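# Carry the tube rack through the door to the desk

## Task

Move the tube rack from the counter, through the door that swings shut by itself, onto the desk. It must finish standing upright with every tube seated all the way down in its hole, and the door must be closed at the end. Neither the rack nor any tube may touch the floor. One or both robots may be used. At the end, release the rack and move the robots away from it, and neither robot may fall over or be left leaning.

## Robot and tools

Robots: two identical Hello Robot Stretch 3 units, r1 and r2. Each has a two-wheel differential base with a passive rear omni wheel, a lift that rides up and down a mast, and a telescoping arm that sticks out to the robot's RIGHT side. A wrist with yaw, pitch and roll carries a two-finger gripper. The base is 0.33 m long and 0.34 m wide and cannot move sideways, so to move the gripper forward you drive the base. Turns pivot about the point halfway between the drive wheels, 0.05 m behind the front edge. With the arm pulled in and the wrist folded, a turn sweeps a radius of 0.28 m; an unfolded, level gripper reaches past that.

Frames: the base frame sits on the floor between the drive wheels, x forward, y left, z up. hand_pose is reported in it, at the point where closed fingertips meet; with all wrist joints at zero its x axis points up, y back toward the mast, z toward the robot's rear. The odometry frame is the base frame where the scene began. Every robot reports in its own frames, so only images, lidar_m, wrist_depth_mm and head_depth_mm reveal where one robot is relative to the other.

execute_actions: argument "actions" is a list holding one action or none (empty just returns state and images). The action is an object keyed by "r1" and/or "r2". Each robot entry may hold "base", "joints", and "contact_limits". "base" takes exactly one command, both relative to where the base currently is: {"translate_m": d} drives straight d metres (positive forward, -1 to 1), or {"rotate_rad": d} spins in place d radians (positive counter-clockwise seen from above, -3.2 to 3.2). "joints" holds absolute targets by name: lift_m 0 to 1.1 (arm height); arm_m 0 to 0.52 (extension); wrist_yaw_rad -1.345 to 4.42 (0 along the arm, positive toward the front, 3.0 folded over the base); wrist_pitch_rad -1.57 to 0.451 (0 level, negative tips fingers down); wrist_roll_rad -2.911 to 2.911 (0 = fingers side by side, level); gripper_m -0.089 to 0.179 (larger is wider; the true fingertip gap is 0.007 m less when nearly shut and 0.025 m less when fully open, and zero below 0.007); head_pan_rad -3.953 to 1.73 (0 ahead, positive left, -1.57 along the arm); head_tilt_rad -1.53 to 0.419 (negative down). "contact_limits": {"arm_m": n}, n in percent 1 to 100, stops the arm once its effort reaches about n (-n when retracting) and caps its holding force until the next action; too low stops it immediately. All motions in one action start together; no action runs beyond 15 s. "cameras" lists which images to return (r1_head_camera, r1_nav_camera, r1_wrist_camera, same for r2, or "all"); omitted or null gives all, [] gives none. An unknown key or an out-of-range number rejects the whole call and nothing moves. Anything you omit may still be driving toward its earlier target.

wait: {"seconds": 0 to 10}; commands nothing and returns state and images. zoom_image: {"camera": name, "region": [x0, y0, x1, y1]} in pixels of that camera's latest full image, top-left origin, at most 504 by 504. Head images are 896x504, nav 672x504 (fisheye), wrist 644x364. finished_scene: {"scene": current scene number}; it is final and the task must already hold.

Result lines: joint_positions; base_status and joint_status (done, off_target = stopped short and maybe still pushing, contact_stop, time_out, torque_fault); on_its_own describes uncommanded parts, where "held at" is a target, not the actual position; motor_effort in percent of maximum, peak in brackets, with fixed per-motor bias and noise (positive wheel effort pushes forward); contact_limits shows active, default and maximum; lidar_m is 12 distances in metres for 30-degree sectors, the 1st straight ahead and going counter-clockwise (4th left, 7th behind, 10th right), "-" for nothing, scanning a plane 0.17 m up, range 0.15 to 12 m, blind to glass and to its own robot but seeing the other; wrist_depth_mm (45 to 1000) and head_depth_mm (280 to 4000, sideways image) are 7x7 grids of median depth from the top left; base_odometry comes from wheel turns, so slip looks like travel; turned_by_wheels and turned_by_imu give turning since the last result; base_tilt in degrees, forward and right positive, with a fixed error up to about 4. "pictures" names the returned images in order.

Behaviour: the arm and lift stop and go limp when pushing firmly on something; a limp lift can sag under load or keep pressing. Base, wrist and head have no such stop and keep shoving. A wrist servo pushed hard for several seconds shuts off for 10 s. The base moves fast (0.30 m/s, 1.9 rad/s) only when lift_m is under 0.30, arm_m under 0.03 and wrist_yaw_rad over 2.54; otherwise 0.10 m/s and 0.63 rad/s. To grip, command gripper_m below the object's width; to let go, open at least 0.02 beyond the touching value; gripper readings do not confirm a hold. Fold or unfold the wrist only with lift_m 0.32 to 0.95, wrist_pitch_rad -0.4 and roll near 0; once folded, the lift may go down to 0.25. With wrist_yaw_rad below -0.4 keep pitch at -0.5 or lower. The scene keeps running while you compose replies, with robots holding their last command, and a stray push may nudge loose objects.

Avoid: robots pressing against each other (any further driving once bases touch is a hard press and can end everything); the two robots drift apart by up to 2.5 cm per metre, which strains a shared load and can tip one; arm pushes on rigid things with the gripper above about 0.45 m; driving while gripping something fixed; snagging furniture, especially reversing. If tilted, back off in small steps, free the gripper, and lower lift_m to about 0.2. Never drop the rack or tubes, slam the door or hit things hard.

Each tool is called after ">>>" as name(argument=value, ...) on one line, values as JSON.

## Session

>>> execute_actions(actions=[], cameras=["r1_nav_camera","r2_nav_camera"])

Scene clock: 0.00 s.
r1.base_odometry: x=+0.000 y=+0.000 heading=+0.000 (m, m, rad; r1's odometry frame)
r1.turned_by_wheels: +0.000 (rad since the last result)
r1.turned_by_imu: +0.000 (rad since the last result)
r1.base_tilt: forward=+0.6 right=+1.6 (deg)
r1.lidar_m: 0.88 0.89 1.14 1.34 1.35 1.71 2.51 1.12 0.75 0.70 0.70 0.89
r1.head_depth_mm: 846 853 856 860 867 871 877 / 841 844 852 854 864 866 872 / 834 838 844 850 852 857 865 / 825 832 838 845 846 851 859 / 821 825 831 834 839 843 849 / 816 819 824 829 832 837 844 / 811 812 817 821 825 830 834
r1.base_status: not commanded
r1.joint_positions: lift_m=+0.511 arm_m=+0.000 wrist_yaw_rad=+3.092 wrist_pitch_rad=-0.387 wrist_roll_rad=-0.020 gripper_m=+0.037 head_pan_rad=+0.003 head_tilt_rad=-0.005
r1.joint_status: not commanded
r1.motor_effort: left_wheel=+0 right_wheel=+0 lift_m=+31 arm_m=-1 wrist_yaw_rad=+0 wrist_pitch_rad=+7 wrist_roll_rad=+0 gripper_m=+1 head_pan_rad=+0 head_tilt_rad=+1 (%)
r1.hand_pose: x=-0.0099 y=+0.0827 z=+0.5305 quat_wxyz=(+0.152, +0.690, +0.121, +0.697) (m; r1's base frame)
r1.wrist_depth_mm: - - - - - - 868 / - - - - - - 890 / - - - - - - 905 / - - - - - - 908 / - 973 923 928 984 901 876 / 807 804 812 774 808 774 751 / 688 683 656 664 652 649 642
r2.base_odometry: x=+0.000 y=+0.000 heading=+0.000 (m, m, rad; r2's odometry frame)
r2.turned_by_wheels: +0.000 (rad since the last result)
r2.turned_by_imu: +0.000 (rad since the last result)
r2.base_tilt: forward=+1.3 right=+0.8 (deg)
r2.lidar_m: 0.73 0.73 0.92 1.76 1.78 2.05 1.87 1.91 1.48 1.38 1.20 0.79
r2.head_depth_mm: 708 709 711 713 712 713 712 / 701 700 704 703 703 703 704 / 694 692 690 693 693 694 694 / 682 684 684 682 685 684 684 / 675 674 677 674 676 676 677 / 668 665 667 666 667 668 667 / 659 660 659 659 660 661 660
r2.base_status: not commanded
r2.joint_positions: lift_m=+0.312 arm_m=-0.002 wrist_yaw_rad=+2.833 wrist_pitch_rad=-0.575 wrist_roll_rad=+0.001 gripper_m=+0.037 head_pan_rad=-0.008 head_tilt_rad=-0.019
r2.joint_status: not commanded
r2.motor_effort: left_wheel=+0 right_wheel=-1 lift_m=+23 arm_m=-1 wrist_yaw_rad=+0 wrist_pitch_rad=+4 wrist_roll_rad=+0 gripper_m=+0 head_pan_rad=+0 head_tilt_rad=+1 (%)
r2.hand_pose: x=+0.0402 y=+0.0498 z=+0.2915 quat_wxyz=(+0.303, +0.701, +0.094, +0.639) (m; r2's base frame)
r2.wrist_depth_mm: - - - - 946 702 561 / - - - - 946 736 585 / - 826 815 788 770 734 604 / 658 679 648 642 637 620 598 / 559 - 562 543 548 531 521 / 483 491 - 466 459 459 450 / - - - 420 406 406 401
pictures: r1_nav_camera (sideways: a quarter turn counterclockwise sets it upright), r2_nav_camera (sideways: a quarter turn counterclockwise sets it upright)
Images, in order (width x height): r1_nav_camera 672x504, r2_nav_camera 672x504.

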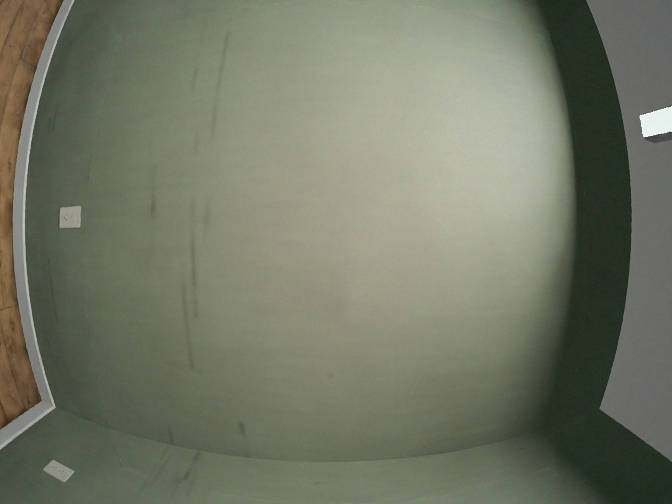

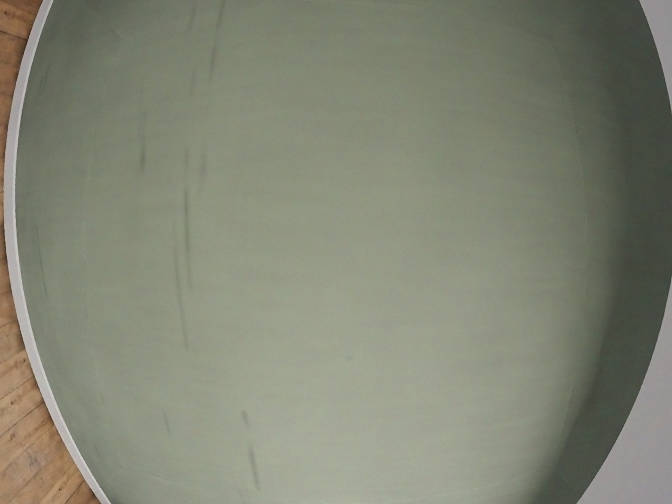

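Look behind.

>>> execute_actions(actions=[{"r1":{"joints":{"head_pan_rad":-3.14,"head_tilt_rad":-0.3}},"r2":{"joints":{"head_pan_rad":-3.14,"head_tilt_rad":-0.3}}}], cameras=["r1_nav_camera","r2_nav_camera"])

Scene clock: 5.53 s.
r1.base_odometry: x=+0.000 y=+0.000 heading=+0.000 (m, m, rad; r1's odometry frame)
r1.turned_by_wheels: +0.000 (rad since the last result)
r1.turned_by_imu: +0.000 (rad since the last result)
r1.base_tilt: forward=+0.5 right=+1.5 (deg)
r1.lidar_m: 0.88 0.90 1.14 1.33 1.35 1.72 2.51 1.11 0.75 0.70 0.71 0.89
r1.head_depth_mm: 2578 2754 2929 3102 2653 1883 1462 / 2566 2740 2915 3131 2645 1899 1460 / 2574 2732 2874 3076 2646 1887 1465 / 2523 2717 2807 3040 2612 1889 1459 / 2525 2683 2770 1632 2621 1882 1456 / 2498 2650 2741 1429 2340 1509 1451 / 2428 2423 2245 1419 2230 1878 1449
r1.base_status: not commanded
r1.joint_positions: lift_m=+0.511 arm_m=+0.000 wrist_yaw_rad=+3.092 wrist_pitch_rad=-0.387 wrist_roll_rad=-0.020 gripper_m=+0.037 head_pan_rad=-3.133 head_tilt_rad=-0.296
r1.joint_status: all done
r1.motor_effort: left_wheel=-1(0) right_wheel=+0(0) lift_m=+32(32) arm_m=-1(1) wrist_yaw_rad=+2(1) wrist_pitch_rad=+7(7) wrist_roll_rad=+0(0) gripper_m=+0(1) head_pan_rad=-3(31) head_tilt_rad=-2(16) (%)
r1.hand_pose: x=-0.0099 y=+0.0827 z=+0.5305 quat_wxyz=(+0.152, +0.690, +0.121, +0.697) (m; r1's base frame)
r1.wrist_depth_mm: - - - - - - 864 / - - - - - - 880 / - - - - - - 889 / - - - - - - 916 / - 983 937 916 954 908 864 / 793 793 797 781 800 764 769 / 684 668 656 666 644 657 657
r2.base_odometry: x=+0.000 y=+0.000 heading=+0.000 (m, m, rad; r2's odometry frame)
r2.turned_by_wheels: +0.000 (rad since the last result)
r2.turned_by_imu: -0.001 (rad since the last result)
r2.base_tilt: forward=+1.3 right=+0.7 (deg)
r2.lidar_m: 0.73 0.73 0.92 1.77 1.78 2.06 1.87 1.91 1.48 1.38 1.20 0.79
r2.head_depth_mm: 1670 1781 1888 1983 2131 1918 1506 / 1672 1750 1856 1963 2085 1928 1512 / 1652 1739 1832 1936 2063 1928 1519 / 1637 1719 1805 1906 2043 1942 1512 / 1607 1699 1792 1889 2002 1944 1516 / 1607 1689 1761 1890 1977 1916 1522 / 1581 1672 1742 1837 1957 1967 1519
r2.base_status: not commanded
r2.joint_positions: lift_m=+0.312 arm_m=-0.002 wrist_yaw_rad=+2.833 wrist_pitch_rad=-0.575 wrist_roll_rad=+0.001 gripper_m=+0.037 head_pan_rad=-3.133 head_tilt_rad=-0.296
r2.joint_status: all done
r2.motor_effort: left_wheel=-1(1) right_wheel=-1(1) lift_m=+23(23) arm_m=-1(0) wrist_yaw_rad=+1(1) wrist_pitch_rad=+4(4) wrist_roll_rad=+0(0) gripper_m=+0(0) head_pan_rad=-3(35) head_tilt_rad=-2(17) (%)
r2.hand_pose: x=+0.0402 y=+0.0498 z=+0.2915 quat_wxyz=(+0.303, +0.701, +0.094, +0.639) (m; r2's base frame)
r2.wrist_depth_mm: - - - - 956 702 562 / - - - - 953 743 585 / - 820 806 793 779 737 602 / 659 685 653 648 639 625 591 / 558 - 562 546 552 530 523 / 480 488 - 470 461 459 453 / - - - 419 407 404 402
pictures: r1_nav_camera (sideways: a quarter turn counterclockwise sets it upright), r2_nav_camera (sideways: a quarter turn counterclockwise sets it upright)
Images, in order (width x height): r1_nav_camera 672x504, r2_nav_camera 672x504.

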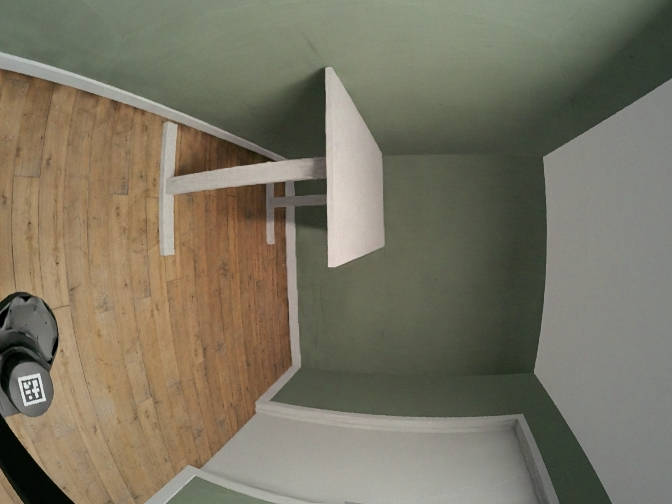

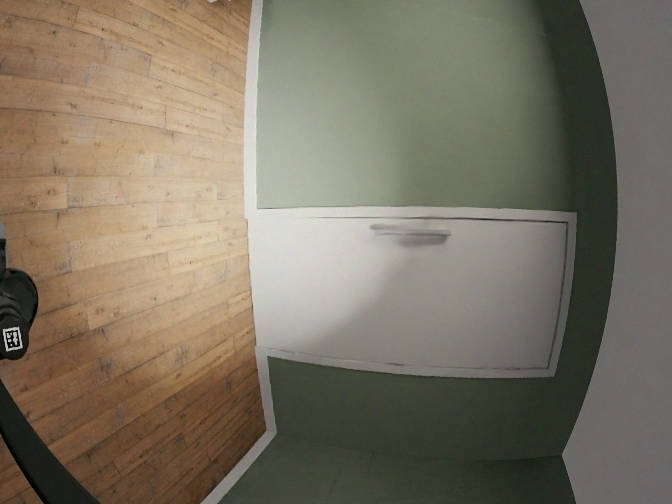

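>>> execute_actions(actions=[{"r2":{"joints":{"head_pan_rad":-1.57}}}], cameras=["r2_nav_camera"])

>>> execute_actions(actions=[{"r2":{"joints":{"head_pan_rad":1.57}}}], cameras=["r2_nav_camera"])

Scene clock: 14.63 s.
r1.base_odometry: x=+0.000 y=+0.000 heading=+0.000 (m, m, rad; r1's odometry frame)
r1.turned_by_wheels: +0.000 (rad since the last result)
r1.turned_by_imu: +0.000 (rad since the last result)
r1.base_tilt: forward=+0.6 right=+1.5 (deg)
r1.lidar_m: 0.88 0.90 1.13 1.33 1.35 1.71 2.50 1.12 0.75 0.69 0.70 0.90
r1.head_depth_mm: 2589 2722 2924 3080 2663 1908 1457 / 2587 2741 2899 3118 2631 1892 1461 / 2578 2702 2896 3099 2638 1878 1464 / 2557 2689 2840 3055 2629 1862 1463 / 2523 2676 2810 1617 2617 1874 1453 / 2517 2654 2758 1423 2365 1508 1458 / 2402 2404 2220 1423 2225 1864 1454
r1.base_status: not commanded
r1.joint_positions: lift_m=+0.511 arm_m=+0.000 wrist_yaw_rad=+3.092 wrist_pitch_rad=-0.387 wrist_roll_rad=-0.020 gripper_m=+0.037 head_pan_rad=-3.133 head_tilt_rad=-0.296
r1.joint_status: not commanded
r1.motor_effort: left_wheel=+0(0) right_wheel=+0(0) lift_m=+32(31) arm_m=-1(2) wrist_yaw_rad=+0(1) wrist_pitch_rad=+7(7) wrist_roll_rad=+0(0) gripper_m=+0(1) head_pan_rad=-3(2) head_tilt_rad=+0(1) (%)
r1.hand_pose: x=-0.0099 y=+0.0827 z=+0.5305 quat_wxyz=(+0.152, +0.690, +0.121, +0.697) (m; r1's base frame)
r1.wrist_depth_mm: - - - - - - 871 / - - - - - - 879 / - - - - - - 883 / - - - - - - 887 / - 947 961 917 970 890 868 / 789 802 790 784 786 769 759 / 683 672 670 658 639 668 663
r2.base_odometry: x=+0.000 y=+0.000 heading=+0.000 (m, m, rad; r2's odometry frame)
r2.turned_by_wheels: +0.000 (rad since the last result)
r2.turned_by_imu: -0.001 (rad since the last result)
r2.base_tilt: forward=+1.2 right=+0.7 (deg)
r2.lidar_m: 0.73 0.73 0.92 1.76 1.78 2.05 1.88 1.92 1.48 1.38 1.20 0.79
r2.head_depth_mm: 1778 1882 1980 1465 1523 1630 1510 / 1764 1854 1956 1451 1510 1611 1511 / 1732 1838 1931 1436 1489 1578 1511 / 1725 1796 1905 1430 1460 1570 1505 / 1692 1772 1869 1429 1453 1540 1517 / 1681 1777 1865 1446 1443 1521 1515 / 1668 1738 1840 1440 1429 1538 1523
r2.base_status: not commanded
r2.joint_positions: lift_m=+0.312 arm_m=-0.002 wrist_yaw_rad=+2.833 wrist_pitch_rad=-0.575 wrist_roll_rad=+0.001 gripper_m=+0.037 head_pan_rad=-1.577 head_tilt_rad=-0.296
r2.joint_status: all done
r2.motor_effort: left_wheel=+0(1) right_wheel=-1(1) lift_m=+23(23) arm_m=-1(0) wrist_yaw_rad=+0(0) wrist_pitch_rad=+4(4) wrist_roll_rad=+0(0) gripper_m=+0(2) head_pan_rad=+3(35) head_tilt_rad=-2(2) (%)
r2.hand_pose: x=+0.0402 y=+0.0498 z=+0.2915 quat_wxyz=(+0.303, +0.701, +0.094, +0.639) (m; r2's base frame)
r2.wrist_depth_mm: - - - - 946 695 562 / - - - - 945 743 584 / - 817 805 789 784 727 604 / 658 684 650 644 637 625 603 / 563 - 564 537 554 534 519 / 483 489 - 467 463 457 451 / - - - 422 408 404 405
pictures: r2_nav_camera (sideways: a quarter turn counterclockwise sets it upright)
Images, in order (width x height): r2_nav_camera 672x504.

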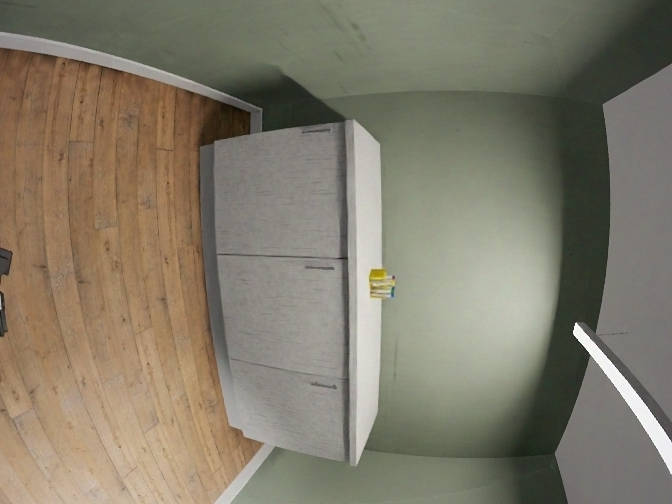

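Scene clock: 16.70 s.
r1.base_odometry: x=+0.000 y=+0.000 heading=+0.000 (m, m, rad; r1's odometry frame)
r1.turned_by_wheels: +0.000 (rad since the last result)
r1.turned_by_imu: +0.000 (rad since the last result)
r1.base_tilt: forward=+0.5 right=+1.6 (deg)
r1.lidar_m: 0.88 0.89 1.14 1.33 1.35 1.72 2.51 1.12 0.75 0.70 0.71 0.90
r1.head_depth_mm: 2603 2760 2911 3082 2636 1877 1461 / 2595 2724 2953 3088 2661 1897 1468 / 2548 2708 2854 3097 2658 1874 1464 / 2560 2693 2847 3051 2650 1885 1452 / 2510 2676 2811 1616 2645 1869 1453 / 2508 2695 2747 1425 2367 1508 1450 / 2399 2403 2242 1425 2208 1852 1447
r1.base_status: not commanded
r1.joint_positions: lift_m=+0.511 arm_m=+0.000 wrist_yaw_rad=+3.092 wrist_pitch_rad=-0.387 wrist_roll_rad=-0.020 gripper_m=+0.037 head_pan_rad=-3.133 head_tilt_rad=-0.296
r1.joint_status: not commanded
r1.motor_effort: left_wheel=+0(1) right_wheel=+0(0) lift_m=+32(31) arm_m=-1(2) wrist_yaw_rad=+0(0) wrist_pitch_rad=+7(7) wrist_roll_rad=+0(0) gripper_m=+0(1) head_pan_rad=-2(3) head_tilt_rad=-2(1) (%)
r1.hand_pose: x=-0.0099 y=+0.0827 z=+0.5305 quat_wxyz=(+0.152, +0.690, +0.121, +0.697) (m; r1's base frame)
r1.wrist_depth_mm: - - - - - - 882 / - - - - - - 907 / - - - - - - 883 / - - - - - - 889 / - 941 912 951 972 914 898 / 815 782 798 782 795 764 757 / 686 687 668 672 652 663 646
r2.base_odometry: x=+0.000 y=+0.000 heading=+0.000 (m, m, rad; r2's odometry frame)
r2.turned_by_wheels: +0.000 (rad since the last result)
r2.turned_by_imu: +0.000 (rad since the last result)
r2.base_tilt: forward=+1.2 right=+0.8 (deg)
r2.lidar_m: 0.73 0.73 0.92 1.76 1.79 2.04 1.88 1.91 1.48 1.38 1.20 0.79
r2.head_depth_mm: 1516 1537 1565 1588 1629 1660 1506 / 1548 1637 1736 1837 1935 1949 1513 / 1537 1622 1707 1816 1923 1939 1502 / 1529 1600 1689 1770 1895 1945 1513 / 1495 1582 1663 1741 1869 1923 1521 / 1487 1559 1647 1716 1846 1902 1525 / 1472 1534 1627 1716 1816 1878 1524
r2.base_status: not commanded
r2.joint_positions: lift_m=+0.312 arm_m=-0.002 wrist_yaw_rad=+2.833 wrist_pitch_rad=-0.575 wrist_roll_rad=+0.001 gripper_m=+0.037 head_pan_rad=+1.563 head_tilt_rad=-0.296
r2.joint_status: all done
r2.motor_effort: left_wheel=-1(0) right_wheel=-1(1) lift_m=+23(23) arm_m=-1(0) wrist_yaw_rad=+1(1) wrist_pitch_rad=+4(4) wrist_roll_rad=+0(0) gripper_m=+0(1) head_pan_rad=+3(34) head_tilt_rad=-1(3) (%)
r2.hand_pose: x=+0.0402 y=+0.0498 z=+0.2915 quat_wxyz=(+0.303, +0.701, +0.094, +0.639) (m; r2's base frame)
r2.wrist_depth_mm: - - - - 951 701 561 / - - - - 952 728 587 / - 821 798 804 779 732 605 / 657 680 647 642 635 626 594 / 557 - 566 545 550 529 522 / 483 492 - 461 460 458 455 / - - - 421 408 409 402
pictures: r2_nav_camera (sideways: a quarter turn counterclockwise sets it upright)
Images, in order (width x height): r2_nav_camera 672x504.

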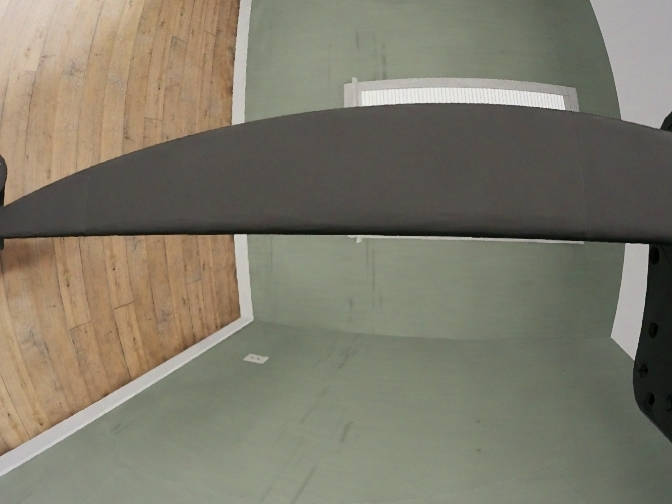

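>>> execute_actions(actions=[{"r2":{"base":{"rotate_rad":-1.57},"joints":{"lift_m":0.28,"head_pan_rad":-1.57,"head_tilt_rad":-0.5}}}], cameras=[])

>>> execute_actions(actions=[{"r2":{"base":{"translate_m":0.85}}}], cameras=[])

>>> execute_actions(actions=[{"r2":{"base":{"rotate_rad":1.57}}}], cameras=["r2_head_camera"])

Scene clock: 24.17 s.
r1.base_odometry: x=+0.000 y=+0.000 heading=+0.000 (m, m, rad; r1's odometry frame)
r1.turned_by_wheels: +0.000 (rad since the last result)
r1.turned_by_imu: +0.000 (rad since the last result)
r1.base_tilt: forward=+0.5 right=+1.6 (deg)
r1.lidar_m: 0.88 0.89 1.14 1.34 1.35 1.71 2.50 1.12 0.75 0.70 0.71 0.90
r1.head_depth_mm: 2582 2777 2910 3106 2671 1867 1470 / 2551 2726 2904 3130 2671 1880 1466 / 2543 2715 2904 3083 2636 1888 1460 / 2545 2685 2862 3067 2621 1879 1446 / 2548 2691 2780 1614 2634 1876 1457 / 2528 2662 2776 1425 2338 1513 1447 / 2438 2417 2233 1419 2248 1877 1445
r1.base_status: not commanded
r1.joint_positions: lift_m=+0.511 arm_m=+0.000 wrist_yaw_rad=+3.092 wrist_pitch_rad=-0.387 wrist_roll_rad=-0.020 gripper_m=+0.037 head_pan_rad=-3.133 head_tilt_rad=-0.296
r1.joint_status: not commanded
r1.motor_effort: left_wheel=+0(0) right_wheel=+0(0) lift_m=+32(32) arm_m=-2(1) wrist_yaw_rad=+0(1) wrist_pitch_rad=+7(7) wrist_roll_rad=+0(0) gripper_m=+0(1) head_pan_rad=-3(3) head_tilt_rad=-1(1) (%)
r1.hand_pose: x=-0.0099 y=+0.0827 z=+0.5305 quat_wxyz=(+0.152, +0.690, +0.121, +0.697) (m; r1's base frame)
r1.wrist_depth_mm: - - - - - - 892 / - - - - - - 882 / - - - - - - 876 / - - - - - - 882 / - 941 955 930 955 896 866 / 784 790 792 783 794 785 756 / 686 679 658 662 631 659 648
r2.base_odometry: x=+0.000 y=+0.000 heading=-1.570 (m, m, rad; r2's odometry frame)
r2.turned_by_wheels: -1.570 (rad since the last result)
r2.turned_by_imu: -1.569 (rad since the last result)
r2.base_tilt: forward=+1.2 right=+0.8 (deg)
r2.lidar_m: 1.38 1.20 0.79 0.73 0.74 0.92 1.76 1.78 2.06 1.88 1.91 1.49
r2.head_depth_mm: 1636 1785 1953 2132 1991 1577 1285 / 1615 1775 1929 2122 1981 1561 1293 / 1602 1735 1911 2103 1992 1573 1295 / 1577 1700 1869 2079 1997 1568 1302 / 1565 1699 1848 2046 2004 1564 1294 / 1559 1678 1833 2019 1998 1583 1295 / 1525 1657 1802 1976 2032 1583 1302
r2.base_status: done
r2.joint_positions: lift_m=+0.281 arm_m=-0.002 wrist_yaw_rad=+2.833 wrist_pitch_rad=-0.576 wrist_roll_rad=+0.001 gripper_m=+0.037 head_pan_rad=-1.563 head_tilt_rad=-0.494
r2.joint_status: all done
r2.motor_effort: left_wheel=+2(15) right_wheel=-3(10) lift_m=+12(19) arm_m=-1(1) wrist_yaw_rad=+1(1) wrist_pitch_rad=+5(4) wrist_roll_rad=+0(0) gripper_m=+1(1) head_pan_rad=-3(34) head_tilt_rad=-3(15) (%)
r2.hand_pose: x=+0.0402 y=+0.0497 z=+0.2596 quat_wxyz=(+0.303, +0.701, +0.094, +0.639) (m; r2's base frame)
r2.wrist_depth_mm: - 624 713 793 937 - - / - 677 764 841 934 911 898 / - 721 751 728 710 711 688 / 614 632 606 589 583 579 567 / 521 - 522 501 508 492 484 / 461 - - 436 428 425 423 / - - - 391 379 374 368
pictures: none
No camera images: the call's "cameras" was empty. Leave "cameras" out to get every camera's image.

Scene clock: 28.77 s.
r1.base_odometry: x=+0.000 y=+0.000 heading=+0.000 (m, m, rad; r1's odometry frame)
r1.turned_by_wheels: +0.000 (rad since the last result)
r1.turned_by_imu: +0.000 (rad since the last result)
r1.base_tilt: forward=+0.6 right=+1.6 (deg)
r1.lidar_m: 0.88 0.89 1.13 1.33 1.35 1.71 2.51 1.12 0.75 0.70 0.70 0.89
r1.head_depth_mm: 2593 2758 2918 3088 2631 1891 1462 / 2575 2703 2900 3110 2657 1896 1464 / 2544 2711 2873 3126 2641 1860 1468 / 2527 2690 2850 3063 2656 1877 1457 / 2523 2693 2807 1617 2631 1879 1454 / 2513 2662 2745 1428 2337 1513 1458 / 2409 2411 2219 1414 2219 1867 1459
r1.base_status: not commanded
r1.joint_positions: lift_m=+0.511 arm_m=+0.000 wrist_yaw_rad=+3.092 wrist_pitch_rad=-0.387 wrist_roll_rad=-0.020 gripper_m=+0.037 head_pan_rad=-3.133 head_tilt_rad=-0.296
r1.joint_status: not commanded
r1.motor_effort: left_wheel=-1(0) right_wheel=+0(0) lift_m=+31(31) arm_m=-2(1) wrist_yaw_rad=+1(1) wrist_pitch_rad=+7(7) wrist_roll_rad=+0(0) gripper_m=+0(1) head_pan_rad=-3(3) head_tilt_rad=-3(1) (%)
r1.hand_pose: x=-0.0099 y=+0.0827 z=+0.5305 quat_wxyz=(+0.152, +0.690, +0.121, +0.697) (m; r1's base frame)
r1.wrist_depth_mm: - - - - - - 886 / - - - - - - 897 / - - - - - - 885 / - - - - - - 898 / - 951 914 969 944 922 866 / 822 787 768 785 813 770 764 / 683 682 655 675 654 665 645
r2.base_odometry: x=+0.001 y=-0.850 heading=-1.570 (m, m, rad; r2's odometry frame)
r2.turned_by_wheels: +0.000 (rad since the last result)
r2.turned_by_imu: -0.006 (rad since the last result)
r2.base_tilt: forward=+1.3 right=+0.7 (deg)
r2.lidar_m: 0.53 0.54 0.68 0.84 0.85 1.06 2.19 2.64 1.94 1.78 0.86 0.57
r2.head_depth_mm: 1526 1662 1828 2046 1989 1563 1289 / 1520 1647 1816 1998 1993 1562 1295 / 1487 1626 1784 1971 2007 1569 1293 / 1483 1610 1762 1916 2002 1572 1301 / 1469 1597 1745 1915 2008 1575 1295 / 1447 1575 1718 1899 2001 1591 1301 / 1446 1546 1694 1852 1971 1594 1299
r2.base_status: done
r2.joint_positions: lift_m=+0.281 arm_m=-0.002 wrist_yaw_rad=+2.833 wrist_pitch_rad=-0.576 wrist_roll_rad=+0.001 gripper_m=+0.037 head_pan_rad=-1.563 head_tilt_rad=-0.494
r2.joint_status: not commanded
r2.motor_effort: left_wheel=+2(13) right_wheel=-3(8) lift_m=+12(13) arm_m=-1(1) wrist_yaw_rad=+1(1) wrist_pitch_rad=+5(5) wrist_roll_rad=+0(0) gripper_m=+1(1) head_pan_rad=-3(3) head_tilt_rad=-2(1) (%)
r2.hand_pose: x=+0.0401 y=+0.0496 z=+0.2594 quat_wxyz=(+0.303, +0.701, +0.094, +0.639) (m; r2's base frame)
r2.wrist_depth_mm: - 712 804 904 953 515 409 / - 772 860 935 890 558 429 / - 756 737 726 724 637 485 / 617 626 605 599 586 579 520 / 517 - 525 503 505 492 485 / 456 - - 435 423 424 421 / - - - 386 374 376 371
pictures: none
No camera images: the call's "cameras" was empty. Leave "cameras" out to get every camera's image.

Scene clock: 30.93 s.
r1.base_odometry: x=+0.000 y=+0.000 heading=+0.000 (m, m, rad; r1's odometry frame)
r1.turned_by_wheels: +0.000 (rad since the last result)
r1.turned_by_imu: +0.000 (rad since the last result)
r1.base_tilt: forward=+0.6 right=+1.5 (deg)
r1.lidar_m: 0.88 0.90 1.13 1.33 1.35 1.71 2.50 1.12 0.75 0.69 0.71 0.90
r1.head_depth_mm: 2591 2753 2928 3141 2680 1882 1472 / 2552 2750 2901 3132 2635 1885 1467 / 2525 2716 2915 3105 2630 1888 1459 / 2563 2734 2870 3065 2633 1873 1457 / 2531 2666 2794 1618 2609 1871 1453 / 2489 2663 2767 1432 2354 1494 1457 / 2412 2398 2242 1430 2226 1857 1450
r1.base_status: not commanded
r1.joint_positions: lift_m=+0.511 arm_m=+0.000 wrist_yaw_rad=+3.092 wrist_pitch_rad=-0.387 wrist_roll_rad=-0.020 gripper_m=+0.037 head_pan_rad=-3.133 head_tilt_rad=-0.296
r1.joint_status: not commanded
r1.motor_effort: left_wheel=+1(1) right_wheel=+0(0) lift_m=+31(31) arm_m=-1(1) wrist_yaw_rad=+0(1) wrist_pitch_rad=+7(7) wrist_roll_rad=+0(0) gripper_m=+1(1) head_pan_rad=-3(3) head_tilt_rad=-1(1) (%)
r1.hand_pose: x=-0.0099 y=+0.0827 z=+0.5305 quat_wxyz=(+0.152, +0.690, +0.121, +0.697) (m; r1's base frame)
r1.wrist_depth_mm: - - - - - - 870 / - - - - - - 876 / - - - - - - 879 / - - - - - - 897 / - 936 983 938 977 900 896 / 802 784 778 775 805 774 769 / 689 686 653 650 651 659 652
r2.base_odometry: x=+0.001 y=-0.850 heading=+0.000 (m, m, rad; r2's odometry frame)
r2.turned_by_wheels: +1.570 (rad since the last result)
r2.turned_by_imu: +1.568 (rad since the last result)
r2.base_tilt: forward=+1.2 right=+0.7 (deg)
r2.lidar_m: 0.84 0.85 1.06 2.19 2.63 1.93 1.78 0.86 0.57 0.53 0.54 0.68
r2.head_depth_mm: 978 1063 1139 829 654 723 836 / 966 1054 1126 795 648 712 822 / 957 1040 1119 807 632 696 809 / 948 1027 1113 841 633 690 794 / 935 1016 1096 843 633 679 781 / 927 1006 1090 846 612 671 767 / 920 994 1082 852 614 662 755
r2.base_status: done
r2.joint_positions: lift_m=+0.281 arm_m=-0.002 wrist_yaw_rad=+2.833 wrist_pitch_rad=-0.576 wrist_roll_rad=+0.001 gripper_m=+0.037 head_pan_rad=-1.563 head_tilt_rad=-0.495
r2.joint_status: not commanded
r2.motor_effort: left_wheel=-3(12) right_wheel=+2(13) lift_m=+12(12) arm_m=-1(1) wrist_yaw_rad=+1(1) wrist_pitch_rad=+5(5) wrist_roll_rad=+0(0) gripper_m=+1(1) head_pan_rad=-3(3) head_tilt_rad=-3(2) (%)
r2.hand_pose: x=+0.0401 y=+0.0496 z=+0.2594 quat_wxyz=(+0.303, +0.701, +0.094, +0.639) (m; r2's base frame)
r2.wrist_depth_mm: - - - - - 810 648 / - - 985 946 929 816 670 / - 755 750 732 720 706 665 / 613 628 607 595 586 572 571 / 520 - 524 502 505 491 484 / 459 - - 433 427 424 421 / - - - 388 379 374 370
pictures: r2_head_camera (sideways: a quarter turn clockwise sets it upright)
Images, in order (width x height): r2_head_camera 896x504.

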